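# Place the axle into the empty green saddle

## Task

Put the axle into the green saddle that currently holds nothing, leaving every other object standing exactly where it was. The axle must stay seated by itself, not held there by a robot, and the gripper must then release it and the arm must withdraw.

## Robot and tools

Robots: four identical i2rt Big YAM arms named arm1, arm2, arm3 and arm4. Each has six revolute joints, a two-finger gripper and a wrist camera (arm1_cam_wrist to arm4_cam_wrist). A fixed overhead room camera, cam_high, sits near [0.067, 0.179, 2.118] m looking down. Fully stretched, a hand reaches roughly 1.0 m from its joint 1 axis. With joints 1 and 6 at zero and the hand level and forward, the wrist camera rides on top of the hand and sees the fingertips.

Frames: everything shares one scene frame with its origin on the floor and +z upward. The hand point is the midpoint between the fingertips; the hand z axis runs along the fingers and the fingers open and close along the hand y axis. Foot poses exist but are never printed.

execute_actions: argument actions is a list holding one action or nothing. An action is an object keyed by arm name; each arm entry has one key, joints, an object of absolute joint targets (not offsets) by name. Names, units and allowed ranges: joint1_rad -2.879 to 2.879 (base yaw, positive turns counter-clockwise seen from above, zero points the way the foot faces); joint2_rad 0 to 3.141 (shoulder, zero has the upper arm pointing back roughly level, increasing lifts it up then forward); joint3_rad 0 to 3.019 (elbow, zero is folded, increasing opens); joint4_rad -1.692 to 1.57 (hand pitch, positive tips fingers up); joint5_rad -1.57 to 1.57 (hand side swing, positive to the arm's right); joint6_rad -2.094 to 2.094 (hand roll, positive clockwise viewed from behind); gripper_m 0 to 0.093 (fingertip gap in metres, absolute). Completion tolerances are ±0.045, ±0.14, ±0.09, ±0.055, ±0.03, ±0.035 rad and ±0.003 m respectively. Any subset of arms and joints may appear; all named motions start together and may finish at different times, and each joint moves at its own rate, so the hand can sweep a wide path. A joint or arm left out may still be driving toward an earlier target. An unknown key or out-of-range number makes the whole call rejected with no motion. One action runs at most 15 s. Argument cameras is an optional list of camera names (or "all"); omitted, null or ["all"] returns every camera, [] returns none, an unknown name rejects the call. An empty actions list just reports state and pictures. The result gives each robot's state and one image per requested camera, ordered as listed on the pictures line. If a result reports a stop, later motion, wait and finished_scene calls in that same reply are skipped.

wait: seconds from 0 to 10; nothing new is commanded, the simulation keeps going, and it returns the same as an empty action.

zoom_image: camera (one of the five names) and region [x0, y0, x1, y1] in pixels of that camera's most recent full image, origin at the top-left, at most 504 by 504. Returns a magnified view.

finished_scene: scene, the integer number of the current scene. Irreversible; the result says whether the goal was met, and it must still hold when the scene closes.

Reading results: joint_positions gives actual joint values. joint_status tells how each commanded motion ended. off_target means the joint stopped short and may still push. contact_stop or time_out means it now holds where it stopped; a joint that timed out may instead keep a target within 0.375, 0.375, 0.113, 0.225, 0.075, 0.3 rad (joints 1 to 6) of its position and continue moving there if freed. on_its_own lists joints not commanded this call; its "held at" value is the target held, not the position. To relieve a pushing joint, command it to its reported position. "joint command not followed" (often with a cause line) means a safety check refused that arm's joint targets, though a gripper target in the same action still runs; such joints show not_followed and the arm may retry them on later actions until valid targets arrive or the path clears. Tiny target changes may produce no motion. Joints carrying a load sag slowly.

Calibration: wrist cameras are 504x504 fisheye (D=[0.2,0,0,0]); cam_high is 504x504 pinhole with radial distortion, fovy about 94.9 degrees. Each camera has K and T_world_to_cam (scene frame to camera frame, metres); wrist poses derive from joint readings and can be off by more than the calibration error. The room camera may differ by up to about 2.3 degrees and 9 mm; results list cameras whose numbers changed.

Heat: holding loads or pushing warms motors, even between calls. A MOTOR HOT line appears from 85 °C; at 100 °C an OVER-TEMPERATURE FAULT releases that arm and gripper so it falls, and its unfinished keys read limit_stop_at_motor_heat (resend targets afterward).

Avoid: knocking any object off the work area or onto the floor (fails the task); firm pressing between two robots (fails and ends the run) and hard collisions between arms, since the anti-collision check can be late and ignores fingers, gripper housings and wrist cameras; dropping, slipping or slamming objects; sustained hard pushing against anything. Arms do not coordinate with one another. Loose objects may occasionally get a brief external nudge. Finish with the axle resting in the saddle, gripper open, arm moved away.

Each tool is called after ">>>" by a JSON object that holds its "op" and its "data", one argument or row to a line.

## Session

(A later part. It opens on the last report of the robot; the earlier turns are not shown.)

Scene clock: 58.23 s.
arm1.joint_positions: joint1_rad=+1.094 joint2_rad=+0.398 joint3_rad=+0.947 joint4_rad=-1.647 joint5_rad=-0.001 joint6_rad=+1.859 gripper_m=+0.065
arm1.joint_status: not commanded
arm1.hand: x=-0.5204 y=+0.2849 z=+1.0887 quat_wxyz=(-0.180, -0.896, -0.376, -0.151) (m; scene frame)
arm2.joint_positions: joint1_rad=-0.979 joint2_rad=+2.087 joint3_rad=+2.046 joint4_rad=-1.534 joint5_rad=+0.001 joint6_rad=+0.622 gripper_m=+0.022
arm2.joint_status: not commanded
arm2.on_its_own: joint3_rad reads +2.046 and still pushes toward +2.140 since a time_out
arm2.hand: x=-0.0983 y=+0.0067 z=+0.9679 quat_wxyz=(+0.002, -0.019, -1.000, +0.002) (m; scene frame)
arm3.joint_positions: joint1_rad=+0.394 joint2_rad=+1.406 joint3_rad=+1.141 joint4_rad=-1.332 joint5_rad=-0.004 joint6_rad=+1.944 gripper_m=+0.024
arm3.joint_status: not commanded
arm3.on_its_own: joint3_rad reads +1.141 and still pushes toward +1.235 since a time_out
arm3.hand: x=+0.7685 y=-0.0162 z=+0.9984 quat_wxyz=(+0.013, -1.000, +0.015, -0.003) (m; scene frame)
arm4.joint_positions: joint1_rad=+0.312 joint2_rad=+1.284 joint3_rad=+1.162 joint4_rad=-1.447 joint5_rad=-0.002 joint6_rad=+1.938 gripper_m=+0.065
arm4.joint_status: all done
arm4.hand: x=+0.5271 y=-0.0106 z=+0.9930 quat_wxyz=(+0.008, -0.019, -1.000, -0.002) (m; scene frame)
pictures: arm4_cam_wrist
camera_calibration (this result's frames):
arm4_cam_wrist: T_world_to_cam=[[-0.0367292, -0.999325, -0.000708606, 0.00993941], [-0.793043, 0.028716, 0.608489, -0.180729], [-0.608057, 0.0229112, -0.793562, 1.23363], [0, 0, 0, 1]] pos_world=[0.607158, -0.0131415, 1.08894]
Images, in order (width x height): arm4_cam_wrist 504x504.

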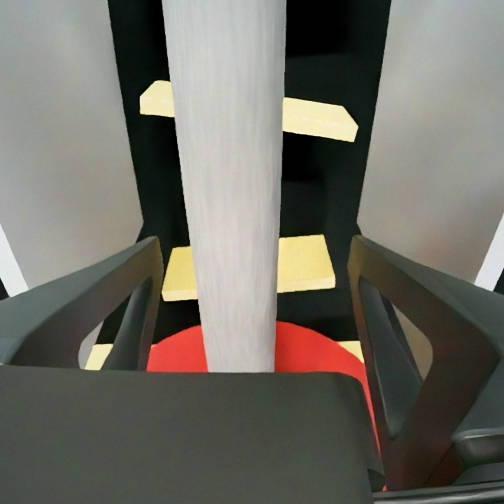

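>>> {"op": "execute_actions", "data": {
  "actions": [
    {"arm4":{"joints":{"joint2_rad":1.315,"joint4_rad":-1.415}}}
  ],
  "cameras": ["arm4_cam_wrist"]
}}

Scene clock: 59.03 s.
arm1.joint_positions: joint1_rad=+1.094 joint2_rad=+0.398 joint3_rad=+0.947 joint4_rad=-1.647 joint5_rad=-0.001 joint6_rad=+1.859 gripper_m=+0.065
arm1.joint_status: not commanded
arm1.hand: x=-0.5204 y=+0.2849 z=+1.0887 quat_wxyz=(-0.180, -0.896, -0.376, -0.151) (m; scene frame)
arm2.joint_positions: joint1_rad=-0.979 joint2_rad=+2.087 joint3_rad=+2.046 joint4_rad=-1.534 joint5_rad=+0.001 joint6_rad=+0.622 gripper_m=+0.022
arm2.joint_status: not commanded
arm2.on_its_own: joint3_rad reads +2.046 and still pushes toward +2.140 since a time_out
arm2.hand: x=-0.0983 y=+0.0067 z=+0.9679 quat_wxyz=(+0.002, -0.019, -1.000, +0.002) (m; scene frame)
arm3.joint_positions: joint1_rad=+0.394 joint2_rad=+1.406 joint3_rad=+1.141 joint4_rad=-1.332 joint5_rad=-0.004 joint6_rad=+1.944 gripper_m=+0.024
arm3.joint_status: not commanded
arm3.on_its_own: joint3_rad reads +1.141 and still pushes toward +1.235 since a time_out
arm3.hand: x=+0.7685 y=-0.0162 z=+0.9984 quat_wxyz=(+0.013, -1.000, +0.015, -0.003) (m; scene frame)
arm4.joint_positions: joint1_rad=+0.312 joint2_rad=+1.306 joint3_rad=+1.162 joint4_rad=-1.427 joint5_rad=-0.002 joint6_rad=+1.938 gripper_m=+0.065
arm4.joint_status: all done
arm4.hand: x=+0.5248 y=-0.0041 z=+0.9857 quat_wxyz=(+0.008, -0.019, -1.000, -0.002) (m; scene frame)
pictures: arm4_cam_wrist
camera_calibration (this result's frames):
arm4_cam_wrist: T_world_to_cam=[[-0.0367109, -0.999326, 0.000716181, 0.0149421], [-0.793343, 0.0295798, 0.608055, -0.17769], [-0.607666, 0.0217541, -0.793894, 1.22635], [0, 0, 0, 1]] pos_world=[0.604793, -0.00649008, 1.08163]
Images, in order (width x height): arm4_cam_wrist 504x504.

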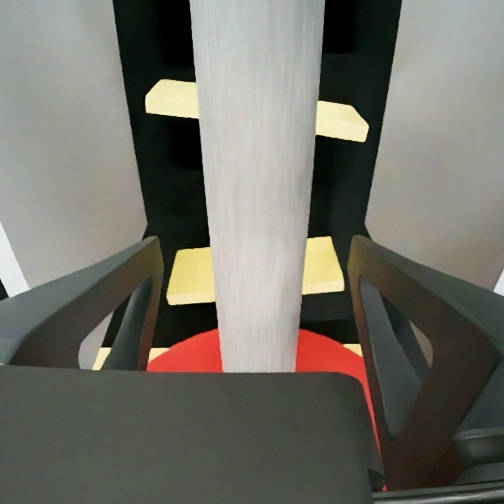

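>>> {"op": "execute_actions", "data": {
  "actions": [
    {"arm4":{"joints":{"gripper_m":0}}}
  ],
  "cameras": []
}}

>>> {"op": "execute_actions", "data": {
  "actions": [
    {"arm4":{"joints":{"joint2_rad":1.26,"joint3_rad":1.248}},"arm2":{"joints":{"joint3_rad":2.11}},"arm3":{"joints":{"joint2_rad":1.4,"joint3_rad":1.165}}}
  ],
  "cameras": []
}}

>>> {"op": "execute_actions", "data": {
  "actions": [
    {"arm3":{"joints":{"gripper_m":0.065}}}
  ],
  "cameras": ["arm3_cam_wrist","arm4_cam_wrist"]
}}

Scene clock: 60.13 s.
arm1.joint_positions: joint1_rad=+1.094 joint2_rad=+0.398 joint3_rad=+0.947 joint4_rad=-1.647 joint5_rad=-0.001 joint6_rad=+1.859 gripper_m=+0.065
arm1.joint_status: not commanded
arm1.hand: x=-0.5204 y=+0.2849 z=+1.0887 quat_wxyz=(-0.180, -0.896, -0.376, -0.151) (m; scene frame)
arm2.joint_positions: joint1_rad=-0.979 joint2_rad=+2.087 joint3_rad=+2.046 joint4_rad=-1.534 joint5_rad=+0.000 joint6_rad=+0.622 gripper_m=+0.022
arm2.joint_status: not commanded
arm2.on_its_own: joint3_rad reads +2.046 and still pushes toward +2.140 since a time_out
arm2.hand: x=-0.0984 y=+0.0069 z=+0.9679 quat_wxyz=(+0.002, -0.019, -1.000, +0.002) (m; scene frame)
arm3.joint_positions: joint1_rad=+0.394 joint2_rad=+1.406 joint3_rad=+1.141 joint4_rad=-1.333 joint5_rad=-0.004 joint6_rad=+1.944 gripper_m=+0.024
arm3.joint_status: not commanded
arm3.on_its_own: joint3_rad reads +1.141 and still pushes toward +1.235 since a time_out
arm3.hand: x=+0.7685 y=-0.0160 z=+0.9984 quat_wxyz=(+0.014, -1.000, +0.016, -0.003) (m; scene frame)
arm4.joint_positions: joint1_rad=+0.312 joint2_rad=+1.306 joint3_rad=+1.161 joint4_rad=-1.427 joint5_rad=-0.003 joint6_rad=+1.938 gripper_m=+0.024
arm4.joint_status: gripper_m off_target (ended at +0.024, target +0.000)
arm4.hand: x=+0.5247 y=-0.0045 z=+0.9854 quat_wxyz=(+0.008, -0.019, -1.000, -0.001) (m; scene frame)
pictures: none
No camera images: the call's "cameras" was empty. Leave "cameras" out to get every camera's image.

Scene clock: 60.73 s.
arm1.joint_positions: joint1_rad=+1.094 joint2_rad=+0.398 joint3_rad=+0.947 joint4_rad=-1.647 joint5_rad=-0.001 joint6_rad=+1.859 gripper_m=+0.065
arm1.joint_status: not commanded
arm1.hand: x=-0.5204 y=+0.2849 z=+1.0887 quat_wxyz=(-0.180, -0.896, -0.376, -0.151) (m; scene frame)
arm2.joint_positions: joint1_rad=-0.979 joint2_rad=+2.087 joint3_rad=+2.046 joint4_rad=-1.534 joint5_rad=+0.000 joint6_rad=+0.622 gripper_m=+0.022
arm2.joint_status: all done
arm2.hand: x=-0.0984 y=+0.0069 z=+0.9679 quat_wxyz=(+0.002, -0.019, -1.000, +0.002) (m; scene frame)
arm3.joint_positions: joint1_rad=+0.394 joint2_rad=+1.406 joint3_rad=+1.141 joint4_rad=-1.333 joint5_rad=-0.004 joint6_rad=+1.944 gripper_m=+0.024
arm3.joint_status: all done
arm3.hand: x=+0.7685 y=-0.0160 z=+0.9984 quat_wxyz=(+0.014, -1.000, +0.016, -0.003) (m; scene frame)
arm4.joint_positions: joint1_rad=+0.312 joint2_rad=+1.299 joint3_rad=+1.161 joint4_rad=-1.426 joint5_rad=-0.003 joint6_rad=+1.938 gripper_m=+0.024
arm4.joint_status: all done
arm4.hand: x=+0.5248 y=-0.0046 z=+0.9876 quat_wxyz=(+0.010, -0.019, -1.000, -0.005) (m; scene frame)
pictures: none
No camera images: the call's "cameras" was empty. Leave "cameras" out to get every camera's image.

Scene clock: 61.37 s.
arm1.joint_positions: joint1_rad=+1.094 joint2_rad=+0.398 joint3_rad=+0.947 joint4_rad=-1.647 joint5_rad=-0.001 joint6_rad=+1.859 gripper_m=+0.065
arm1.joint_status: not commanded
arm1.hand: x=-0.5204 y=+0.2849 z=+1.0887 quat_wxyz=(-0.180, -0.896, -0.376, -0.151) (m; scene frame)
arm2.joint_positions: joint1_rad=-0.979 joint2_rad=+2.087 joint3_rad=+2.046 joint4_rad=-1.534 joint5_rad=+0.000 joint6_rad=+0.622 gripper_m=+0.022
arm2.joint_status: not commanded
arm2.hand: x=-0.0984 y=+0.0069 z=+0.9679 quat_wxyz=(+0.002, -0.019, -1.000, +0.002) (m; scene frame)
arm3.joint_positions: joint1_rad=+0.394 joint2_rad=+1.406 joint3_rad=+1.141 joint4_rad=-1.333 joint5_rad=-0.004 joint6_rad=+1.947 gripper_m=+0.065
arm3.joint_status: all done
arm3.hand: x=+0.7685 y=-0.0160 z=+0.9984 quat_wxyz=(+0.014, -1.000, +0.017, -0.003) (m; scene frame)
arm4.joint_positions: joint1_rad=+0.312 joint2_rad=+1.299 joint3_rad=+1.161 joint4_rad=-1.426 joint5_rad=-0.003 joint6_rad=+1.938 gripper_m=+0.024
arm4.joint_status: not commanded
arm4.hand: x=+0.5248 y=-0.0046 z=+0.9876 quat_wxyz=(+0.010, -0.019, -1.000, -0.005) (m; scene frame)
pictures: arm3_cam_wrist, arm4_cam_wrist
camera_calibration (this result's frames):
arm3_cam_wrist: T_world_to_cam=[[0.0232294, 0.999633, 0.0139064, -0.016271], [0.805185, -0.0269522, 0.592411, -1.20432], [0.592568, -0.00256408, -0.805516, 0.477568], [0, 0, 0, 1]] pos_world=[0.687084, -0.0149694, 1.09837]
arm4_cam_wrist: T_world_to_cam=[[-0.036406, -0.999323, -0.00529331, 0.0201817], [-0.791341, 0.0255935, 0.610839, -0.182674], [-0.61029, 0.026427, -0.791737, 1.22717], [0, 0, 0, 1]] pos_world=[0.605109, -0.00758721, 1.08329]
Images, in order (width x height): arm3_cam_wrist 504x504, arm4_cam_wrist 504x504.

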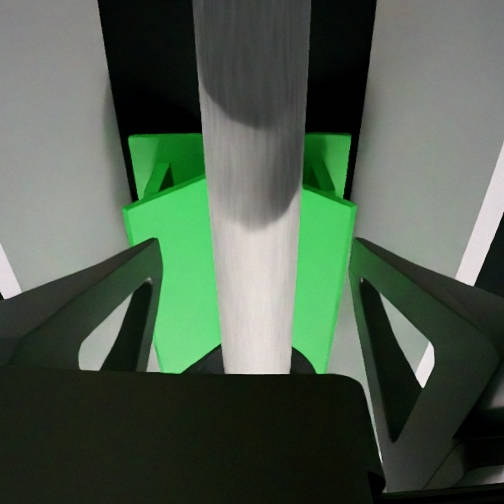

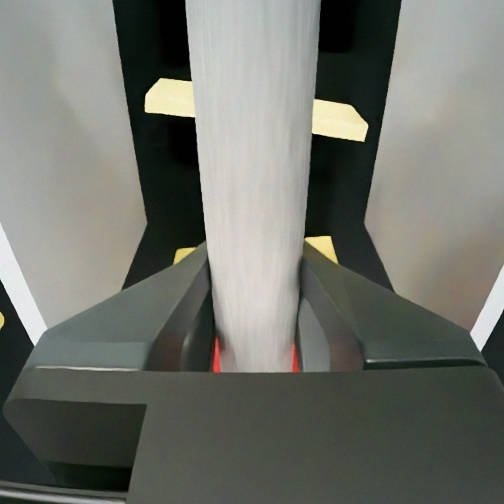

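>>> {"op": "execute_actions", "data": {
  "actions": [
    {"arm3":{"joints":{"joint2_rad":1.355,"joint3_rad":1.41,"joint4_rad":-1.575}}}
  ],
  "cameras": []
}}

>>> {"op": "execute_actions", "data": {
  "actions": [
    {"arm3":{"joints":{"joint2_rad":0.75,"joint3_rad":0.95,"joint4_rad":-1.65}}}
  ],
  "cameras": []
}}

>>> {"op": "execute_actions", "data": {
  "actions": [
    {"arm3":{"joints":{"joint1_rad":-0.912,"joint6_rad":0.645}}}
  ],
  "cameras": []
}}

>>> {"op": "execute_actions", "data": {
  "actions": [
    {"arm3":{"joints":{"joint2_rad":1.3,"joint3_rad":1.75}}}
  ],
  "cameras": []
}}

>>> {"op": "execute_actions", "data": {
  "actions": [
    {"arm3":{"joints":{"joint2_rad":1.75,"joint3_rad":2.12}}}
  ],
  "cameras": []
}}

>>> {"op": "execute_actions", "data": {
  "actions": [
    {"arm3":{"joints":{"joint2_rad":1.935,"joint3_rad":2.04,"joint4_rad":-1.66}}}
  ],
  "cameras": ["arm3_cam_wrist","cam_high"]
}}

Scene clock: 62.97 s.
arm1.joint_positions: joint1_rad=+1.094 joint2_rad=+0.398 joint3_rad=+0.947 joint4_rad=-1.647 joint5_rad=-0.001 joint6_rad=+1.859 gripper_m=+0.065
arm1.joint_status: not commanded
arm1.hand: x=-0.5204 y=+0.2849 z=+1.0887 quat_wxyz=(-0.180, -0.896, -0.376, -0.151) (m; scene frame)
arm2.joint_positions: joint1_rad=-0.979 joint2_rad=+2.087 joint3_rad=+2.046 joint4_rad=-1.534 joint5_rad=+0.000 joint6_rad=+0.622 gripper_m=+0.022
arm2.joint_status: not commanded
arm2.hand: x=-0.0984 y=+0.0069 z=+0.9679 quat_wxyz=(+0.002, -0.019, -1.000, +0.002) (m; scene frame)
arm3.joint_positions: joint1_rad=+0.394 joint2_rad=+1.355 joint3_rad=+1.365 joint4_rad=-1.563 joint5_rad=-0.004 joint6_rad=+1.947 gripper_m=+0.065
arm3.joint_status: all done
arm3.hand: x=+0.7689 y=-0.0206 z=+1.1020 quat_wxyz=(-0.008, -1.000, +0.017, -0.011) (m; scene frame)
arm4.joint_positions: joint1_rad=+0.312 joint2_rad=+1.299 joint3_rad=+1.161 joint4_rad=-1.426 joint5_rad=-0.003 joint6_rad=+1.938 gripper_m=+0.024
arm4.joint_status: not commanded
arm4.hand: x=+0.5248 y=-0.0046 z=+0.9876 quat_wxyz=(+0.010, -0.019, -1.000, -0.005) (m; scene frame)
pictures: none
No camera images: the call's "cameras" was empty. Leave "cameras" out to get every camera's image.

Scene clock: 64.23 s.
arm1.joint_positions: joint1_rad=+1.094 joint2_rad=+0.398 joint3_rad=+0.947 joint4_rad=-1.647 joint5_rad=-0.001 joint6_rad=+1.859 gripper_m=+0.065
arm1.joint_status: not commanded
arm1.hand: x=-0.5204 y=+0.2849 z=+1.0887 quat_wxyz=(-0.180, -0.896, -0.376, -0.151) (m; scene frame)
arm2.joint_positions: joint1_rad=-0.979 joint2_rad=+2.087 joint3_rad=+2.046 joint4_rad=-1.534 joint5_rad=+0.000 joint6_rad=+0.622 gripper_m=+0.022
arm2.joint_status: not commanded
arm2.hand: x=-0.0984 y=+0.0069 z=+0.9679 quat_wxyz=(+0.002, -0.019, -1.000, +0.002) (m; scene frame)
arm3.joint_positions: joint1_rad=+0.394 joint2_rad=+0.745 joint3_rad=+0.961 joint4_rad=-1.644 joint5_rad=-0.004 joint6_rad=+1.948 gripper_m=+0.065
arm3.joint_status: all done
arm3.hand: x=+0.7031 y=+0.1640 z=+1.1040 quat_wxyz=(-0.066, -0.997, +0.018, -0.033) (m; scene frame)
arm4.joint_positions: joint1_rad=+0.312 joint2_rad=+1.299 joint3_rad=+1.161 joint4_rad=-1.426 joint5_rad=-0.003 joint6_rad=+1.938 gripper_m=+0.024
arm4.joint_status: not commanded
arm4.hand: x=+0.5248 y=-0.0046 z=+0.9876 quat_wxyz=(+0.010, -0.019, -1.000, -0.005) (m; scene frame)
pictures: none
No camera images: the call's "cameras" was empty. Leave "cameras" out to get every camera's image.

Scene clock: 66.27 s.
arm1.joint_positions: joint1_rad=+1.094 joint2_rad=+0.398 joint3_rad=+0.947 joint4_rad=-1.647 joint5_rad=-0.001 joint6_rad=+1.859 gripper_m=+0.065
arm1.joint_status: not commanded
arm1.hand: x=-0.5204 y=+0.2849 z=+1.0887 quat_wxyz=(-0.180, -0.896, -0.376, -0.151) (m; scene frame)
arm2.joint_positions: joint1_rad=-0.979 joint2_rad=+2.087 joint3_rad=+2.046 joint4_rad=-1.534 joint5_rad=+0.000 joint6_rad=+0.622 gripper_m=+0.022
arm2.joint_status: not commanded
arm2.hand: x=-0.0984 y=+0.0069 z=+0.9679 quat_wxyz=(+0.002, -0.019, -1.000, +0.002) (m; scene frame)
arm3.joint_positions: joint1_rad=-0.906 joint2_rad=+0.745 joint3_rad=+0.961 joint4_rad=-1.644 joint5_rad=-0.002 joint6_rad=+0.658 gripper_m=+0.065
arm3.joint_status: all done
arm3.hand: x=+0.4751 y=+0.2365 z=+1.1012 quat_wxyz=(-0.043, -0.997, +0.023, +0.051) (m; scene frame)
arm4.joint_positions: joint1_rad=+0.312 joint2_rad=+1.299 joint3_rad=+1.161 joint4_rad=-1.426 joint5_rad=-0.003 joint6_rad=+1.938 gripper_m=+0.024
arm4.joint_status: not commanded
arm4.hand: x=+0.5248 y=-0.0046 z=+0.9876 quat_wxyz=(+0.010, -0.019, -1.000, -0.005) (m; scene frame)
pictures: none
No camera images: the call's "cameras" was empty. Leave "cameras" out to get every camera's image.

Scene clock: 67.87 s.
arm1.joint_positions: joint1_rad=+1.094 joint2_rad=+0.398 joint3_rad=+0.947 joint4_rad=-1.647 joint5_rad=-0.001 joint6_rad=+1.859 gripper_m=+0.065
arm1.joint_status: not commanded
arm1.hand: x=-0.5204 y=+0.2849 z=+1.0887 quat_wxyz=(-0.180, -0.896, -0.376, -0.151) (m; scene frame)
arm2.joint_positions: joint1_rad=-0.979 joint2_rad=+2.087 joint3_rad=+2.046 joint4_rad=-1.534 joint5_rad=+0.000 joint6_rad=+0.622 gripper_m=+0.022
arm2.joint_status: not commanded
arm2.hand: x=-0.0984 y=+0.0069 z=+0.9679 quat_wxyz=(+0.002, -0.019, -1.000, +0.002) (m; scene frame)
arm3.joint_positions: joint1_rad=-0.906 joint2_rad=+1.303 joint3_rad=+1.702 joint4_rad=-1.646 joint5_rad=-0.002 joint6_rad=+0.657 gripper_m=+0.065
arm3.joint_status: all done
arm3.hand: x=+0.2936 y=+0.1101 z=+1.2524 quat_wxyz=(-0.096, -0.987, +0.022, +0.123) (m; scene frame)
arm4.joint_positions: joint1_rad=+0.312 joint2_rad=+1.299 joint3_rad=+1.161 joint4_rad=-1.426 joint5_rad=-0.003 joint6_rad=+1.938 gripper_m=+0.024
arm4.joint_status: not commanded
arm4.hand: x=+0.5248 y=-0.0046 z=+0.9876 quat_wxyz=(+0.010, -0.019, -1.000, -0.005) (m; scene frame)
pictures: none
No camera images: the call's "cameras" was empty. Leave "cameras" out to get every camera's image.

Scene clock: 69.27 s.
arm1.joint_positions: joint1_rad=+1.094 joint2_rad=+0.398 joint3_rad=+0.947 joint4_rad=-1.647 joint5_rad=-0.001 joint6_rad=+1.859 gripper_m=+0.065
arm1.joint_status: not commanded
arm1.hand: x=-0.5204 y=+0.2849 z=+1.0887 quat_wxyz=(-0.180, -0.896, -0.376, -0.151) (m; scene frame)
arm2.joint_positions: joint1_rad=-0.979 joint2_rad=+2.087 joint3_rad=+2.046 joint4_rad=-1.534 joint5_rad=+0.000 joint6_rad=+0.622 gripper_m=+0.022
arm2.joint_status: not commanded
arm2.hand: x=-0.0984 y=+0.0069 z=+0.9679 quat_wxyz=(+0.002, -0.019, -1.000, +0.002) (m; scene frame)
arm3.joint_positions: joint1_rad=-0.906 joint2_rad=+1.775 joint3_rad=+2.059 joint4_rad=-1.646 joint5_rad=-0.002 joint6_rad=+0.657 gripper_m=+0.065
arm3.joint_status: all done
arm3.hand: x=+0.1593 y=+0.0150 z=+1.1759 quat_wxyz=(-0.063, -0.995, +0.022, +0.077) (m; scene frame)
arm4.joint_positions: joint1_rad=+0.312 joint2_rad=+1.299 joint3_rad=+1.161 joint4_rad=-1.426 joint5_rad=-0.003 joint6_rad=+1.938 gripper_m=+0.024
arm4.joint_status: not commanded
arm4.hand: x=+0.5248 y=-0.0046 z=+0.9876 quat_wxyz=(+0.010, -0.019, -1.000, -0.005) (m; scene frame)
pictures: none
No camera images: the call's "cameras" was empty. Leave "cameras" out to get every camera's image.

Scene clock: 70.40 s.
arm1.joint_positions: joint1_rad=+1.094 joint2_rad=+0.398 joint3_rad=+0.947 joint4_rad=-1.647 joint5_rad=-0.001 joint6_rad=+1.859 gripper_m=+0.065
arm1.joint_status: not commanded
arm1.hand: x=-0.5204 y=+0.2849 z=+1.0887 quat_wxyz=(-0.180, -0.896, -0.376, -0.151) (m; scene frame)
arm2.joint_positions: joint1_rad=-0.979 joint2_rad=+2.087 joint3_rad=+2.046 joint4_rad=-1.534 joint5_rad=+0.000 joint6_rad=+0.622 gripper_m=+0.022
arm2.joint_status: not commanded
arm2.hand: x=-0.0984 y=+0.0069 z=+0.9679 quat_wxyz=(+0.002, -0.019, -1.000, +0.002) (m; scene frame)
arm3.joint_positions: joint1_rad=-0.906 joint2_rad=+1.953 joint3_rad=+2.036 joint4_rad=-1.649 joint5_rad=-0.002 joint6_rad=+0.657 gripper_m=+0.065
arm3.joint_status: all done
arm3.hand: x=+0.1399 y=+0.0004 z=+1.0635 quat_wxyz=(-0.002, -1.000, +0.022, -0.005) (m; scene frame)
arm4.joint_positions: joint1_rad=+0.312 joint2_rad=+1.299 joint3_rad=+1.161 joint4_rad=-1.426 joint5_rad=-0.003 joint6_rad=+1.938 gripper_m=+0.024
arm4.joint_status: not commanded
arm4.hand: x=+0.5248 y=-0.0046 z=+0.9876 quat_wxyz=(+0.010, -0.019, -1.000, -0.005) (m; scene frame)
pictures: arm3_cam_wrist, cam_high
camera_calibration (this result's frames):
arm3_cam_wrist: T_world_to_cam=[[0.0334225, 0.999299, -0.0168523, 0.0123393], [0.802978, -0.0168091, 0.595772, -0.739607], [0.595071, -0.0334442, -0.802977, 0.899463], [0, 0, 0, 1]] pos_world=[0.0582312, 0.00531897, 1.16309]
Images, in order (width x height): arm3_cam_wrist 504x504, cam_high 504x504.

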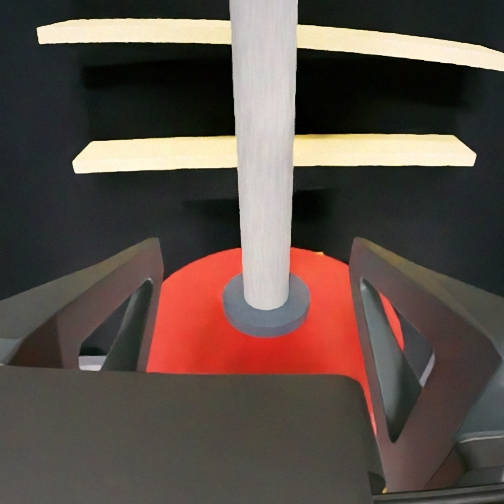

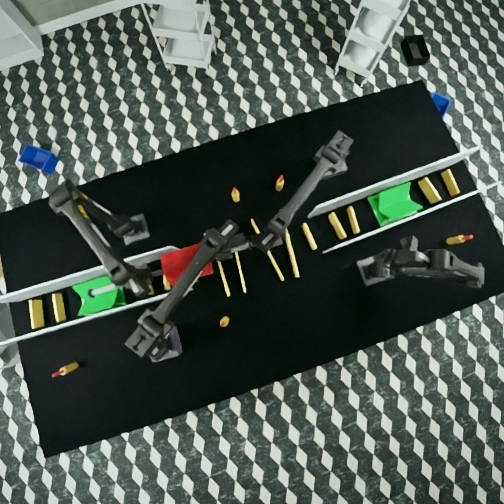

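>>> {"op": "execute_actions", "data": {
  "actions": [
    {"arm3":{"joints":{"joint2_rad":1.925,"joint3_rad":1.805,"joint4_rad":-1.432,"joint6_rad":0.64}}}
  ],
  "cameras": ["arm3_cam_wrist"]
}}

Scene clock: 71.53 s.
arm1.joint_positions: joint1_rad=+1.094 joint2_rad=+0.398 joint3_rad=+0.947 joint4_rad=-1.647 joint5_rad=-0.001 joint6_rad=+1.859 gripper_m=+0.065
arm1.joint_status: not commanded
arm1.hand: x=-0.5204 y=+0.2849 z=+1.0887 quat_wxyz=(-0.180, -0.896, -0.376, -0.151) (m; scene frame)
arm2.joint_positions: joint1_rad=-0.979 joint2_rad=+2.087 joint3_rad=+2.046 joint4_rad=-1.534 joint5_rad=+0.000 joint6_rad=+0.622 gripper_m=+0.022
arm2.joint_status: not commanded
arm2.hand: x=-0.0984 y=+0.0069 z=+0.9679 quat_wxyz=(+0.002, -0.019, -1.000, +0.002) (m; scene frame)
arm3.joint_positions: joint1_rad=-0.906 joint2_rad=+1.934 joint3_rad=+1.807 joint4_rad=-1.446 joint5_rad=-0.002 joint6_rad=+0.653 gripper_m=+0.065
arm3.joint_status: all done
arm3.hand: x=+0.1486 y=+0.0058 z=+0.9878 quat_wxyz=(+0.000, -1.000, +0.020, -0.007) (m; scene frame)
arm4.joint_positions: joint1_rad=+0.312 joint2_rad=+1.299 joint3_rad=+1.161 joint4_rad=-1.426 joint5_rad=-0.003 joint6_rad=+1.938 gripper_m=+0.024
arm4.joint_status: not commanded
arm4.hand: x=+0.5248 y=-0.0046 z=+0.9876 quat_wxyz=(+0.010, -0.019, -1.000, -0.005) (m; scene frame)
pictures: arm3_cam_wrist
camera_calibration (this result's frames):
arm3_cam_wrist: T_world_to_cam=[[0.0292581, 0.999478, -0.0136956, 0.0028537], [0.800442, -0.0152208, 0.599217, -0.704401], [0.598696, -0.0284945, -0.800469, 0.830696], [0, 0, 0, 1]] pos_world=[0.0664145, 0.0100965, 1.08707]
Images, in order (width x height): arm3_cam_wrist 504x504.

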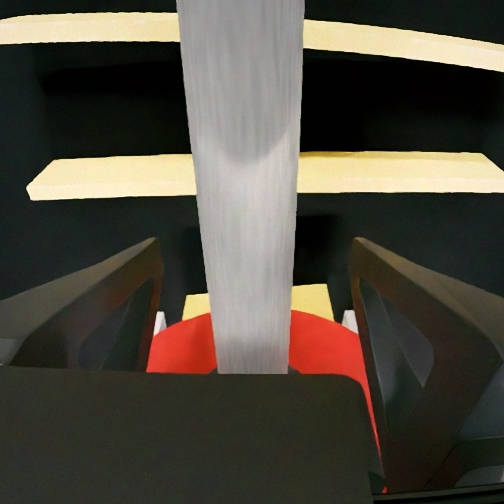

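>>> {"op": "execute_actions", "data": {
  "actions": [
    {"arm3":{"joints":{"joint2_rad":1.955,"joint4_rad":-1.412}}}
  ],
  "cameras": ["arm3_cam_wrist"]
}}

>>> {"op": "execute_actions", "data": {
  "actions": [
    {"arm3":{"joints":{"gripper_m":0}}}
  ],
  "cameras": []
}}

>>> {"op": "execute_actions", "data": {
  "actions": [
    {"arm3":{"joints":{"joint2_rad":1.9,"joint3_rad":1.885}},"arm2":{"joints":{"joint2_rad":2.08,"joint3_rad":2.07}}}
  ],
  "cameras": ["arm3_cam_wrist"]
}}

Scene clock: 72.33 s.
arm1.joint_positions: joint1_rad=+1.094 joint2_rad=+0.398 joint3_rad=+0.947 joint4_rad=-1.647 joint5_rad=-0.001 joint6_rad=+1.859 gripper_m=+0.065
arm1.joint_status: not commanded
arm1.hand: x=-0.5204 y=+0.2849 z=+1.0887 quat_wxyz=(-0.180, -0.896, -0.376, -0.151) (m; scene frame)
arm2.joint_positions: joint1_rad=-0.979 joint2_rad=+2.087 joint3_rad=+2.046 joint4_rad=-1.534 joint5_rad=+0.000 joint6_rad=+0.622 gripper_m=+0.022
arm2.joint_status: not commanded
arm2.hand: x=-0.0984 y=+0.0069 z=+0.9679 quat_wxyz=(+0.002, -0.019, -1.000, +0.002) (m; scene frame)
arm3.joint_positions: joint1_rad=-0.906 joint2_rad=+1.934 joint3_rad=+1.807 joint4_rad=-1.425 joint5_rad=-0.002 joint6_rad=+0.653 gripper_m=+0.065
arm3.joint_status: all done
arm3.hand: x=+0.1445 y=+0.0029 z=+0.9878 quat_wxyz=(-0.006, -1.000, +0.020, +0.001) (m; scene frame)
arm4.joint_positions: joint1_rad=+0.312 joint2_rad=+1.299 joint3_rad=+1.161 joint4_rad=-1.426 joint5_rad=-0.003 joint6_rad=+1.938 gripper_m=+0.024
arm4.joint_status: not commanded
arm4.hand: x=+0.5248 y=-0.0046 z=+0.9876 quat_wxyz=(+0.010, -0.019, -1.000, -0.005) (m; scene frame)
pictures: arm3_cam_wrist
camera_calibration (this result's frames):
arm3_cam_wrist: T_world_to_cam=[[0.0290736, 0.999244, -0.0258036, 0.017819], [0.81024, -0.00844111, 0.586037, -0.689601], [0.585376, -0.0379454, -0.809873, 0.844282], [0, 0, 0, 1]] pos_world=[0.0640015, 0.00841002, 1.08835]
Images, in order (width x height): arm3_cam_wrist 504x504.

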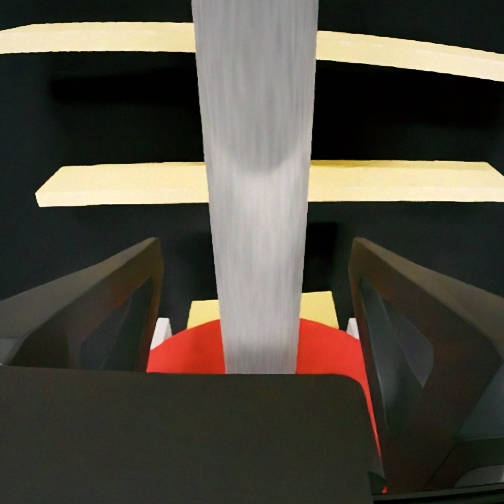

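Scene clock: 72.97 s.
arm1.joint_positions: joint1_rad=+1.094 joint2_rad=+0.398 joint3_rad=+0.947 joint4_rad=-1.647 joint5_rad=-0.001 joint6_rad=+1.859 gripper_m=+0.065
arm1.joint_status: not commanded
arm1.hand: x=-0.5204 y=+0.2849 z=+1.0887 quat_wxyz=(-0.180, -0.896, -0.376, -0.151) (m; scene frame)
arm2.joint_positions: joint1_rad=-0.979 joint2_rad=+2.087 joint3_rad=+2.046 joint4_rad=-1.535 joint5_rad=+0.000 joint6_rad=+0.622 gripper_m=+0.022
arm2.joint_status: not commanded
arm2.hand: x=-0.0987 y=+0.0067 z=+0.9679 quat_wxyz=(+0.003, -0.019, -1.000, +0.002) (m; scene frame)
arm3.joint_positions: joint1_rad=-0.907 joint2_rad=+1.934 joint3_rad=+1.807 joint4_rad=-1.425 joint5_rad=+0.001 joint6_rad=+0.642 gripper_m=+0.023
arm3.joint_status: gripper_m off_target (ended at +0.023, target +0.000)
arm3.hand: x=+0.1441 y=+0.0037 z=+0.9876 quat_wxyz=(-0.005, -1.000, +0.015, +0.002) (m; scene frame)
arm4.joint_positions: joint1_rad=+0.312 joint2_rad=+1.299 joint3_rad=+1.161 joint4_rad=-1.426 joint5_rad=-0.004 joint6_rad=+1.938 gripper_m=+0.024
arm4.joint_status: not commanded
arm4.hand: x=+0.5246 y=-0.0047 z=+0.9876 quat_wxyz=(+0.010, -0.019, -1.000, -0.005) (m; scene frame)
pictures: none
No camera images: the call's "cameras" was empty. Leave "cameras" out to get every camera's image.

Scene clock: 73.57 s.
arm1.joint_positions: joint1_rad=+1.094 joint2_rad=+0.398 joint3_rad=+0.947 joint4_rad=-1.647 joint5_rad=-0.001 joint6_rad=+1.859 gripper_m=+0.065
arm1.joint_status: not commanded
arm1.hand: x=-0.5204 y=+0.2849 z=+1.0887 quat_wxyz=(-0.180, -0.896, -0.376, -0.151) (m; scene frame)
arm2.joint_positions: joint1_rad=-0.979 joint2_rad=+2.087 joint3_rad=+2.046 joint4_rad=-1.535 joint5_rad=+0.000 joint6_rad=+0.622 gripper_m=+0.022
arm2.joint_status: all done
arm2.hand: x=-0.0988 y=+0.0067 z=+0.9679 quat_wxyz=(+0.003, -0.019, -1.000, +0.002) (m; scene frame)
arm3.joint_positions: joint1_rad=-0.907 joint2_rad=+1.934 joint3_rad=+1.808 joint4_rad=-1.425 joint5_rad=+0.001 joint6_rad=+0.642 gripper_m=+0.023
arm3.joint_status: all done
arm3.hand: x=+0.1439 y=+0.0036 z=+0.9882 quat_wxyz=(-0.005, -1.000, +0.015, +0.002) (m; scene frame)
arm4.joint_positions: joint1_rad=+0.312 joint2_rad=+1.299 joint3_rad=+1.161 joint4_rad=-1.426 joint5_rad=-0.004 joint6_rad=+1.938 gripper_m=+0.024
arm4.joint_status: not commanded
arm4.hand: x=+0.5246 y=-0.0047 z=+0.9876 quat_wxyz=(+0.010, -0.019, -1.000, -0.005) (m; scene frame)
pictures: arm3_cam_wrist
camera_calibration (this result's frames):
arm3_cam_wrist: T_world_to_cam=[[0.0187514, 0.999549, -0.0234581, 0.0163974], [0.811883, -0.00152936, 0.583819, -0.687426], [0.58352, -0.0299927, -0.811545, 0.846815], [0, 0, 0, 1]] pos_world=[0.0636682, 0.00795688, 1.08895]
Images, in order (width x height): arm3_cam_wrist 504x504.

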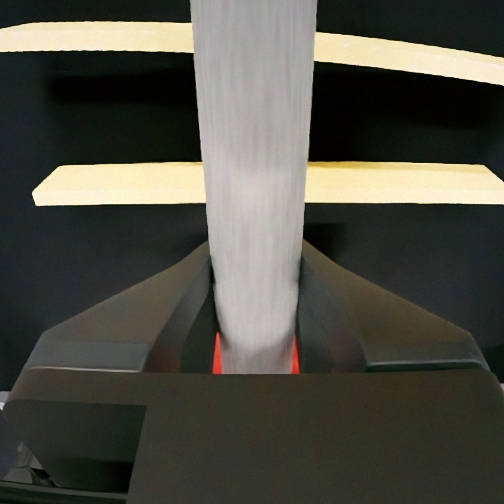

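>>> {"op": "execute_actions", "data": {
  "actions": [
    {"arm2":{"joints":{"gripper_m":0.065}}}
  ],
  "cameras": []
}}

>>> {"op": "execute_actions", "data": {
  "actions": [
    {"arm2":{"joints":{"joint2_rad":2.045,"joint3_rad":2.275,"joint4_rad":-1.66}}}
  ],
  "cameras": []
}}

>>> {"op": "execute_actions", "data": {
  "actions": [
    {"arm2":{"joints":{"joint2_rad":1.5,"joint3_rad":1.9}},"arm3":{"joints":{"joint1_rad":-0.755,"joint2_rad":1.67,"joint3_rad":1.525,"joint4_rad":-1.347,"joint6_rad":0.8}},"arm4":{"joints":{"joint1_rad":-0.021,"joint2_rad":1.185,"joint3_rad":1.135,"joint4_rad":-1.455,"joint6_rad":1.605}}}
  ],
  "cameras": ["arm3_cam_wrist","arm4_cam_wrist"]
}}

Scene clock: 75.07 s.
arm1.joint_positions: joint1_rad=+1.094 joint2_rad=+0.398 joint3_rad=+0.947 joint4_rad=-1.647 joint5_rad=-0.001 joint6_rad=+1.859 gripper_m=+0.065
arm1.joint_status: not commanded
arm1.hand: x=-0.5204 y=+0.2849 z=+1.0887 quat_wxyz=(-0.180, -0.896, -0.376, -0.151) (m; scene frame)
arm2.joint_positions: joint1_rad=-0.979 joint2_rad=+2.086 joint3_rad=+2.046 joint4_rad=-1.535 joint5_rad=+0.000 joint6_rad=+0.622 gripper_m=+0.065
arm2.joint_status: all done
arm2.hand: x=-0.0988 y=+0.0067 z=+0.9689 quat_wxyz=(+0.002, -0.019, -1.000, +0.002) (m; scene frame)
arm3.joint_positions: joint1_rad=-0.907 joint2_rad=+1.936 joint3_rad=+1.808 joint4_rad=-1.425 joint5_rad=+0.001 joint6_rad=+0.642 gripper_m=+0.023
arm3.joint_status: not commanded
arm3.hand: x=+0.1439 y=+0.0034 z=+0.9866 quat_wxyz=(-0.005, -1.000, +0.014, +0.001) (m; scene frame)
arm4.joint_positions: joint1_rad=+0.312 joint2_rad=+1.299 joint3_rad=+1.162 joint4_rad=-1.426 joint5_rad=-0.001 joint6_rad=+1.938 gripper_m=+0.024
arm4.joint_status: not commanded
arm4.hand: x=+0.5251 y=-0.0045 z=+0.9879 quat_wxyz=(+0.009, -0.019, -1.000, -0.005) (m; scene frame)
pictures: none
No camera images: the call's "cameras" was empty. Leave "cameras" out to get every camera's image.

Scene clock: 76.40 s.
arm1.joint_positions: joint1_rad=+1.094 joint2_rad=+0.398 joint3_rad=+0.947 joint4_rad=-1.647 joint5_rad=-0.001 joint6_rad=+1.859 gripper_m=+0.065
arm1.joint_status: not commanded
arm1.hand: x=-0.5204 y=+0.2849 z=+1.0887 quat_wxyz=(-0.180, -0.896, -0.376, -0.151) (m; scene frame)
arm2.joint_positions: joint1_rad=-0.979 joint2_rad=+2.036 joint3_rad=+2.236 joint4_rad=-1.649 joint5_rad=+0.000 joint6_rad=+0.622 gripper_m=+0.065
arm2.joint_status: all done
arm2.hand: x=-0.0916 y=+0.0115 z=+1.0735 quat_wxyz=(-0.050, -0.019, -0.998, -0.034) (m; scene frame)
arm3.joint_positions: joint1_rad=-0.907 joint2_rad=+1.936 joint3_rad=+1.808 joint4_rad=-1.425 joint5_rad=+0.001 joint6_rad=+0.642 gripper_m=+0.023
arm3.joint_status: not commanded
arm3.hand: x=+0.1439 y=+0.0034 z=+0.9866 quat_wxyz=(-0.005, -1.000, +0.014, +0.001) (m; scene frame)
arm4.joint_positions: joint1_rad=+0.312 joint2_rad=+1.299 joint3_rad=+1.162 joint4_rad=-1.426 joint5_rad=-0.001 joint6_rad=+1.938 gripper_m=+0.024
arm4.joint_status: not commanded
arm4.hand: x=+0.5251 y=-0.0045 z=+0.9879 quat_wxyz=(+0.009, -0.019, -1.000, -0.005) (m; scene frame)
pictures: none
No camera images: the call's "cameras" was empty. Leave "cameras" out to get every camera's image.

Scene clock: 78.07 s.
arm1.joint_positions: joint1_rad=+1.094 joint2_rad=+0.398 joint3_rad=+0.947 joint4_rad=-1.647 joint5_rad=-0.001 joint6_rad=+1.859 gripper_m=+0.065
arm1.joint_status: not commanded
arm1.hand: x=-0.5204 y=+0.2849 z=+1.0887 quat_wxyz=(-0.180, -0.896, -0.376, -0.151) (m; scene frame)
arm2.joint_positions: joint1_rad=-0.979 joint2_rad=+1.497 joint3_rad=+1.899 joint4_rad=-1.651 joint5_rad=+0.000 joint6_rad=+0.622 gripper_m=+0.065
arm2.joint_status: all done
arm2.hand: x=-0.2300 y=-0.0799 z=+1.2331 quat_wxyz=(-0.132, -0.019, -0.987, -0.091) (m; scene frame)
arm3.joint_positions: joint1_rad=-0.748 joint2_rad=+1.730 joint3_rad=+1.507 joint4_rad=-1.354 joint5_rad=+0.002 joint6_rad=+0.795 gripper_m=+0.023
arm3.joint_status: all done
arm3.hand: x=+0.2647 y=-0.0116 z=+0.9862 quat_wxyz=(+0.003, -1.000, +0.012, -0.007) (m; scene frame)
arm4.joint_positions: joint1_rad=-0.025 joint2_rad=+1.205 joint3_rad=+1.108 joint4_rad=-1.460 joint5_rad=+0.005 joint6_rad=+1.599 gripper_m=+0.024
arm4.joint_status: all done
arm4.hand: x=+0.6472 y=-0.0175 z=+0.9963 quat_wxyz=(+0.004, -0.018, -1.000, -0.009) (m; scene frame)
pictures: arm3_cam_wrist, arm4_cam_wrist
camera_calibration (this result's frames):
arm3_cam_wrist: T_world_to_cam=[[0.0131518, 0.999888, -0.00707969, 0.0145835], [0.800155, -0.00627807, 0.599761, -0.79702], [0.59965, -0.0135528, -0.800148, 0.759017], [0, 0, 0, 1]] pos_world=[0.182403, -0.0092988, 1.08545]
arm4_cam_wrist: T_world_to_cam=[[-0.0350274, -0.999296, -0.0134053, 0.0190062], [-0.797664, 0.0198738, 0.602775, -0.0787133], [-0.602084, 0.0318066, -0.797799, 1.30991], [0, 0, 0, 1]] pos_world=[0.726555, -0.0211065, 1.09275]
Images, in order (width x height): arm3_cam_wrist 504x504, arm4_cam_wrist 504x504.

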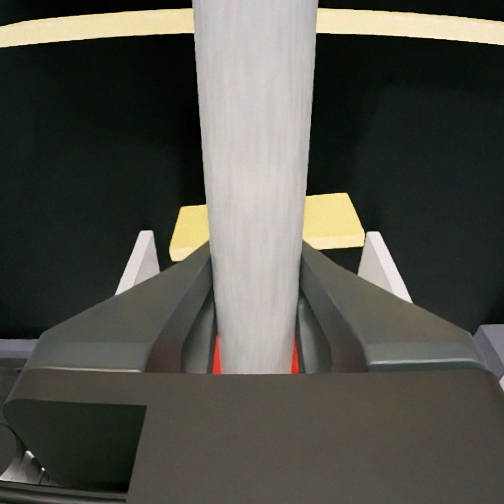

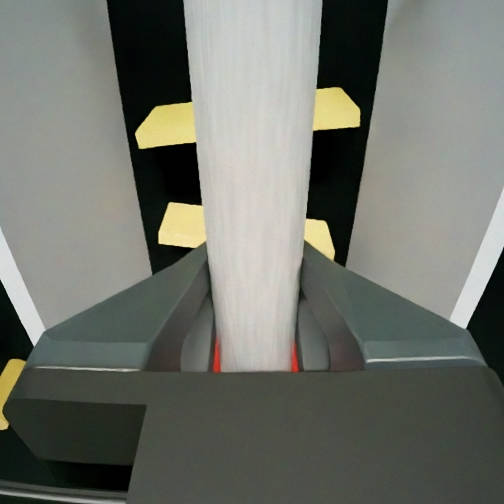

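>>> {"op": "execute_actions", "data": {
  "actions": [
    {"arm2":{"joints":{"joint2_rad":0.5,"joint3_rad":1.0}},"arm3":{"joints":{"joint1_rad":-0.568,"joint2_rad":1.465,"joint3_rad":1.29,"joint4_rad":-1.31,"joint6_rad":0.995}},"arm4":{"joints":{"joint1_rad":-0.365,"joint2_rad":1.25,"joint3_rad":1.205,"joint4_rad":-1.435,"joint6_rad":1.265}}}
  ],
  "cameras": []
}}

>>> {"op": "execute_actions", "data": {
  "actions": [
    {"arm3":{"joints":{"joint1_rad":-0.306,"joint2_rad":1.335,"joint3_rad":1.15,"joint4_rad":-1.305,"joint6_rad":1.258}},"arm4":{"joints":{"joint1_rad":-0.651,"joint2_rad":1.385,"joint3_rad":1.34,"joint4_rad":-1.428,"joint6_rad":0.975}}}
  ],
  "cameras": ["arm3_cam_wrist","arm4_cam_wrist"]
}}

Scene clock: 79.87 s.
arm1.joint_positions: joint1_rad=+1.094 joint2_rad=+0.398 joint3_rad=+0.947 joint4_rad=-1.647 joint5_rad=-0.001 joint6_rad=+1.859 gripper_m=+0.065
arm1.joint_status: not commanded
arm1.hand: x=-0.5204 y=+0.2849 z=+1.0887 quat_wxyz=(-0.180, -0.896, -0.376, -0.151) (m; scene frame)
arm2.joint_positions: joint1_rad=-0.979 joint2_rad=+0.507 joint3_rad=+1.000 joint4_rad=-1.656 joint5_rad=+0.000 joint6_rad=+0.622 gripper_m=+0.065
arm2.joint_status: all done
arm2.hand: x=-0.5078 y=-0.2633 z=+1.1328 quat_wxyz=(-0.167, -0.019, -0.979, -0.115) (m; scene frame)
arm3.joint_positions: joint1_rad=-0.562 joint2_rad=+1.522 joint3_rad=+1.269 joint4_rad=-1.302 joint5_rad=+0.011 joint6_rad=+0.989 gripper_m=+0.023
arm3.joint_status: all done
arm3.hand: x=+0.3800 y=-0.0125 z=+0.9949 quat_wxyz=(-0.003, -1.000, +0.016, +0.003) (m; scene frame)
arm4.joint_positions: joint1_rad=-0.368 joint2_rad=+1.264 joint3_rad=+1.138 joint4_rad=-1.440 joint5_rad=-0.001 joint6_rad=+1.265 gripper_m=+0.024
arm4.joint_status: all done
arm4.hand: x=+0.7646 y=-0.0201 z=+0.9873 quat_wxyz=(+0.007, -0.023, -1.000, -0.004) (m; scene frame)
pictures: none
No camera images: the call's "cameras" was empty. Leave "cameras" out to get every camera's image.

Scene clock: 80.97 s.
arm1.joint_positions: joint1_rad=+1.094 joint2_rad=+0.398 joint3_rad=+0.947 joint4_rad=-1.647 joint5_rad=-0.001 joint6_rad=+1.859 gripper_m=+0.065
arm1.joint_status: not commanded
arm1.hand: x=-0.5204 y=+0.2849 z=+1.0887 quat_wxyz=(-0.180, -0.896, -0.376, -0.151) (m; scene frame)
arm2.joint_positions: joint1_rad=-0.979 joint2_rad=+0.507 joint3_rad=+1.000 joint4_rad=-1.656 joint5_rad=+0.000 joint6_rad=+0.622 gripper_m=+0.065
arm2.joint_status: not commanded
arm2.hand: x=-0.5078 y=-0.2633 z=+1.1328 quat_wxyz=(-0.167, -0.019, -0.979, -0.115) (m; scene frame)
arm3.joint_positions: joint1_rad=-0.299 joint2_rad=+1.388 joint3_rad=+1.125 joint4_rad=-1.301 joint5_rad=+0.008 joint6_rad=+1.260 gripper_m=+0.023
arm3.joint_status: all done
arm3.hand: x=+0.5022 y=-0.0156 z=+0.9957 quat_wxyz=(-0.001, -1.000, +0.020, -0.001) (m; scene frame)
arm4.joint_positions: joint1_rad=-0.661 joint2_rad=+1.409 joint3_rad=+1.274 joint4_rad=-1.430 joint5_rad=+0.000 joint6_rad=+0.978 gripper_m=+0.024
arm4.joint_status: all done
arm4.hand: x=+0.8880 y=-0.0250 z=+0.9852 quat_wxyz=(+0.005, -0.025, -1.000, -0.004) (m; scene frame)
pictures: arm3_cam_wrist, arm4_cam_wrist
camera_calibration (this result's frames):
arm3_cam_wrist: T_world_to_cam=[[0.0287511, 0.999461, -0.0158619, 0.0164078], [0.807651, -0.0138778, 0.589497, -0.986426], [0.588959, -0.0297596, -0.807615, 0.636676], [0, 0, 0, 1]] pos_world=[0.42124, -0.0111412, 1.09595]
arm4_cam_wrist: T_world_to_cam=[[-0.0489864, -0.998791, -0.00410987, 0.0230742], [-0.795991, 0.0365537, 0.604204, 0.117733], [-0.603323, 0.0328692, -0.796819, 1.4464], [0, 0, 0, 1]] pos_world=[0.96749, -0.0287992, 1.08148]
Images, in order (width x height): arm3_cam_wrist 504x504, arm4_cam_wrist 504x504.

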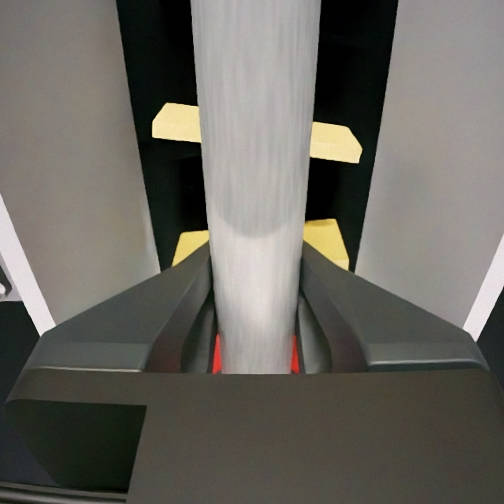

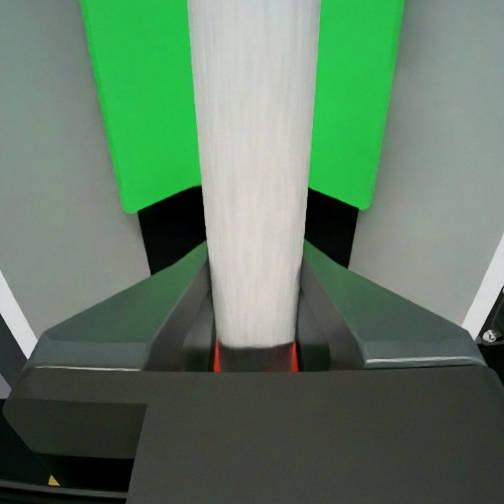

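>>> {"op": "execute_actions", "data": {
  "actions": [
    {"arm3":{"joints":{"joint1_rad":0.007,"joint2_rad":1.29,"joint3_rad":1.095,"joint4_rad":-1.308,"joint6_rad":1.57}},"arm4":{"joints":{"joint1_rad":-0.848,"joint2_rad":1.575,"joint3_rad":1.56,"joint4_rad":-1.462,"joint6_rad":0.77}}}
  ],
  "cameras": []
}}

>>> {"op": "execute_actions", "data": {
  "actions": [
    {"arm3":{"joints":{"joint1_rad":0.286,"joint2_rad":1.36,"joint3_rad":1.19,"joint4_rad":-1.305,"joint6_rad":1.85}},"arm4":{"joints":{"joint1_rad":-0.98,"joint2_rad":1.79,"joint3_rad":1.84,"joint4_rad":-1.53,"joint6_rad":0.64}}}
  ],
  "cameras": ["arm3_cam_wrist","arm4_cam_wrist","cam_high"]
}}

Scene clock: 82.33 s.
arm1.joint_positions: joint1_rad=+1.094 joint2_rad=+0.398 joint3_rad=+0.947 joint4_rad=-1.647 joint5_rad=-0.001 joint6_rad=+1.859 gripper_m=+0.065
arm1.joint_status: not commanded
arm1.hand: x=-0.5204 y=+0.2849 z=+1.0887 quat_wxyz=(-0.180, -0.896, -0.376, -0.151) (m; scene frame)
arm2.joint_positions: joint1_rad=-0.979 joint2_rad=+0.507 joint3_rad=+1.000 joint4_rad=-1.656 joint5_rad=+0.000 joint6_rad=+0.622 gripper_m=+0.065
arm2.joint_status: not commanded
arm2.hand: x=-0.5078 y=-0.2633 z=+1.1328 quat_wxyz=(-0.167, -0.019, -0.979, -0.115) (m; scene frame)
arm3.joint_positions: joint1_rad=+0.005 joint2_rad=+1.346 joint3_rad=+1.076 joint4_rad=-1.303 joint5_rad=+0.010 joint6_rad=+1.565 gripper_m=+0.023
arm3.joint_status: all done
arm3.hand: x=+0.6184 y=-0.0208 z=+0.9943 quat_wxyz=(+0.001, -1.000, +0.021, -0.001) (m; scene frame)
arm4.joint_positions: joint1_rad=-0.863 joint2_rad=+1.606 joint3_rad=+1.492 joint4_rad=-1.458 joint5_rad=+0.001 joint6_rad=+0.781 gripper_m=+0.024
arm4.joint_status: all done
arm4.hand: x=+1.0042 y=-0.0316 z=+0.9830 quat_wxyz=(+0.007, -0.028, -1.000, -0.001) (m; scene frame)
pictures: none
No camera images: the call's "cameras" was empty. Leave "cameras" out to get every camera's image.

Scene clock: 84.53 s.
arm1.joint_positions: joint1_rad=+1.094 joint2_rad=+0.398 joint3_rad=+0.947 joint4_rad=-1.647 joint5_rad=-0.001 joint6_rad=+1.859 gripper_m=+0.065
arm1.joint_status: not commanded
arm1.hand: x=-0.5204 y=+0.2849 z=+1.0887 quat_wxyz=(-0.180, -0.896, -0.376, -0.151) (m; scene frame)
arm2.joint_positions: joint1_rad=-0.979 joint2_rad=+0.507 joint3_rad=+1.000 joint4_rad=-1.656 joint5_rad=+0.000 joint6_rad=+0.622 gripper_m=+0.065
arm2.joint_status: not commanded
arm2.hand: x=-0.5078 y=-0.2633 z=+1.1328 quat_wxyz=(-0.167, -0.019, -0.979, -0.115) (m; scene frame)
arm3.joint_positions: joint1_rad=+0.282 joint2_rad=+1.389 joint3_rad=+1.099 joint4_rad=-1.303 joint5_rad=+0.007 joint6_rad=+1.849 gripper_m=+0.023
arm3.joint_status: joint3_rad time_out (moved +0.023 of +0.114); the others done
arm3.on_its_own: joint3_rad reads +1.099 and still pushes toward +1.190 since a time_out
arm3.hand: x=+0.7233 y=-0.0211 z=+0.9886 quat_wxyz=(+0.010, -1.000, +0.024, +0.000) (m; scene frame)
arm4.joint_positions: joint1_rad=-0.991 joint2_rad=+1.826 joint3_rad=+1.770 joint4_rad=-1.518 joint5_rad=+0.000 joint6_rad=+0.659 gripper_m=+0.024
arm4.joint_status: all done
arm4.hand: x=+1.1094 y=-0.0343 z=+0.9765 quat_wxyz=(+0.009, -0.031, -0.999, -0.001) (m; scene frame)
pictures: arm3_cam_wrist, arm4_cam_wrist, cam_high
camera_calibration (this result's frames):
arm3_cam_wrist: T_world_to_cam=[[0.0364882, 0.999313, 0.00647116, -0.0122006], [0.808801, -0.033334, 0.587137, -1.15983], [0.58695, -0.0161897, -0.809462, 0.504101], [0, 0, 0, 1]] pos_world=[0.642639, -0.0183085, 1.08911]
arm4_cam_wrist: T_world_to_cam=[[-0.0602987, -0.998176, 0.00282197, 0.0304161], [-0.791366, 0.0495282, 0.609332, 0.289818], [-0.608361, 0.0345087, -0.79291, 1.57525], [0, 0, 0, 1]] pos_world=[1.18951, -0.0383534, 1.07235]
Images, in order (width x height): arm3_cam_wrist 504x504, arm4_cam_wrist 504x504, cam_high 504x504.

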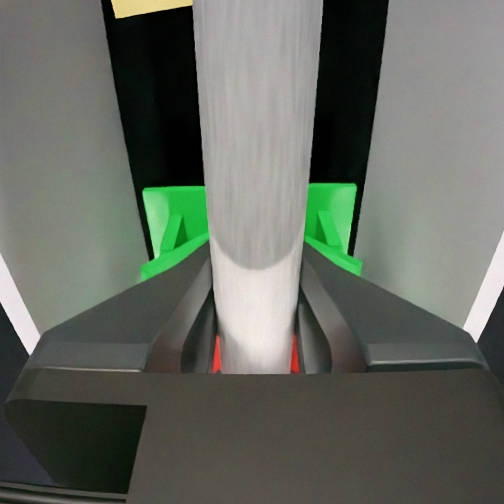

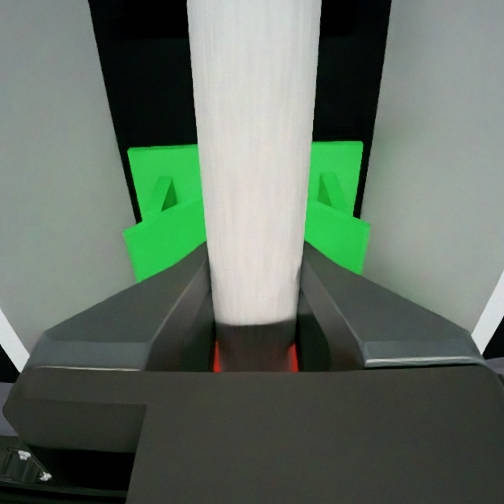

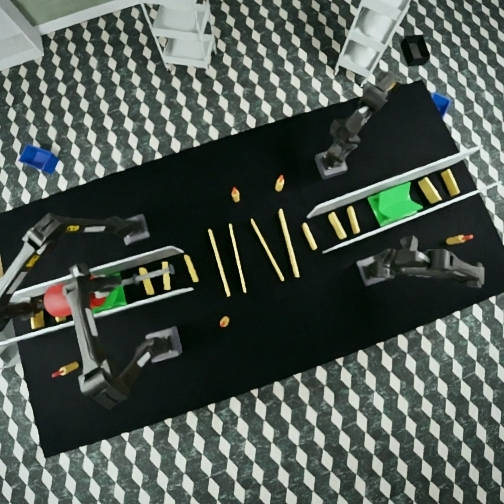

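>>> {"op": "execute_actions", "data": {
  "actions": [
    {"arm3":{"joints":{"joint1_rad":0.322,"joint2_rad":1.4,"joint3_rad":1.075,"joint4_rad":-1.186,"joint6_rad":1.885}},"arm4":{"joints":{"joint1_rad":-0.99,"joint2_rad":1.85,"joint3_rad":1.78,"joint4_rad":-1.433,"joint6_rad":0.652}}}
  ],
  "cameras": ["arm3_cam_wrist","arm4_cam_wrist"]
}}

Scene clock: 86.00 s.
arm1.joint_positions: joint1_rad=+1.094 joint2_rad=+0.398 joint3_rad=+0.947 joint4_rad=-1.647 joint5_rad=-0.001 joint6_rad=+1.859 gripper_m=+0.065
arm1.joint_status: not commanded
arm1.hand: x=-0.5204 y=+0.2849 z=+1.0887 quat_wxyz=(-0.180, -0.896, -0.376, -0.151) (m; scene frame)
arm2.joint_positions: joint1_rad=-0.979 joint2_rad=+0.507 joint3_rad=+1.000 joint4_rad=-1.656 joint5_rad=+0.000 joint6_rad=+0.622 gripper_m=+0.065
arm2.joint_status: not commanded
arm2.hand: x=-0.5078 y=-0.2633 z=+1.1328 quat_wxyz=(-0.167, -0.019, -0.979, -0.115) (m; scene frame)
arm3.joint_positions: joint1_rad=+0.315 joint2_rad=+1.432 joint3_rad=+1.048 joint4_rad=-1.206 joint5_rad=+0.002 joint6_rad=+1.864 gripper_m=+0.023
arm3.joint_status: all done
arm3.hand: x=+0.7382 y=-0.0229 z=+0.9545 quat_wxyz=(+0.009, -1.000, +0.015, -0.002) (m; scene frame)
arm4.joint_positions: joint1_rad=-0.995 joint2_rad=+1.877 joint3_rad=+1.761 joint4_rad=-1.450 joint5_rad=+0.003 joint6_rad=+0.639 gripper_m=+0.024
arm4.joint_status: all done
arm4.hand: x=+1.1253 y=-0.0267 z=+0.9451 quat_wxyz=(+0.004, -0.023, -1.000, -0.002) (m; scene frame)
pictures: arm3_cam_wrist, arm4_cam_wrist
camera_calibration (this result's frames):
arm3_cam_wrist: T_world_to_cam=[[0.0186591, 0.999813, 0.00498218, 0.00380722], [0.805994, -0.0179901, 0.591651, -1.15383], [0.59163, -0.00702404, -0.806179, 0.461353], [0, 0, 0, 1]] pos_world=[0.656959, -0.0213235, 1.05458]
arm4_cam_wrist: T_world_to_cam=[[-0.0447612, -0.998998, -0.000230995, 0.0244391], [-0.797497, 0.0355935, 0.602273, 0.334381], [-0.601661, 0.0271427, -0.798291, 1.55703], [0, 0, 0, 1]] pos_world=[1.20456, -0.029749, 1.04158]
Images, in order (width x height): arm3_cam_wrist 504x504, arm4_cam_wrist 504x504.

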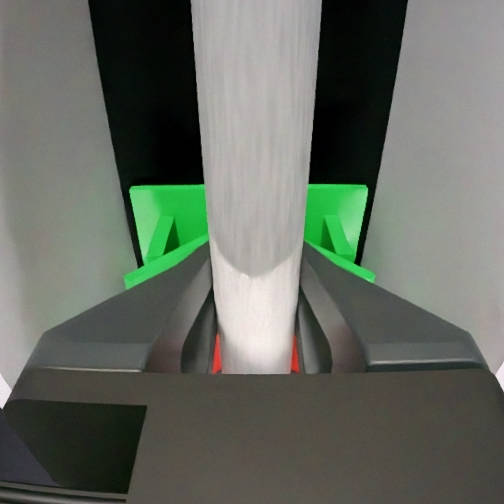

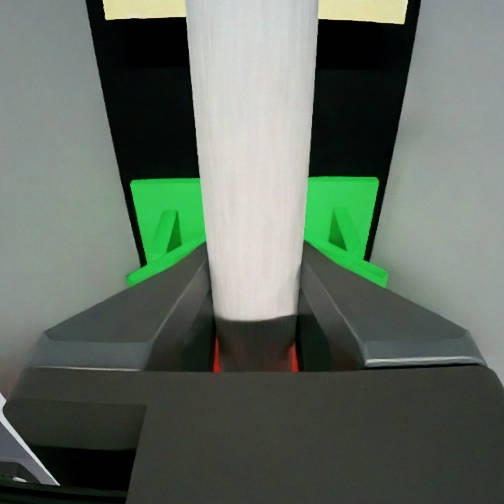

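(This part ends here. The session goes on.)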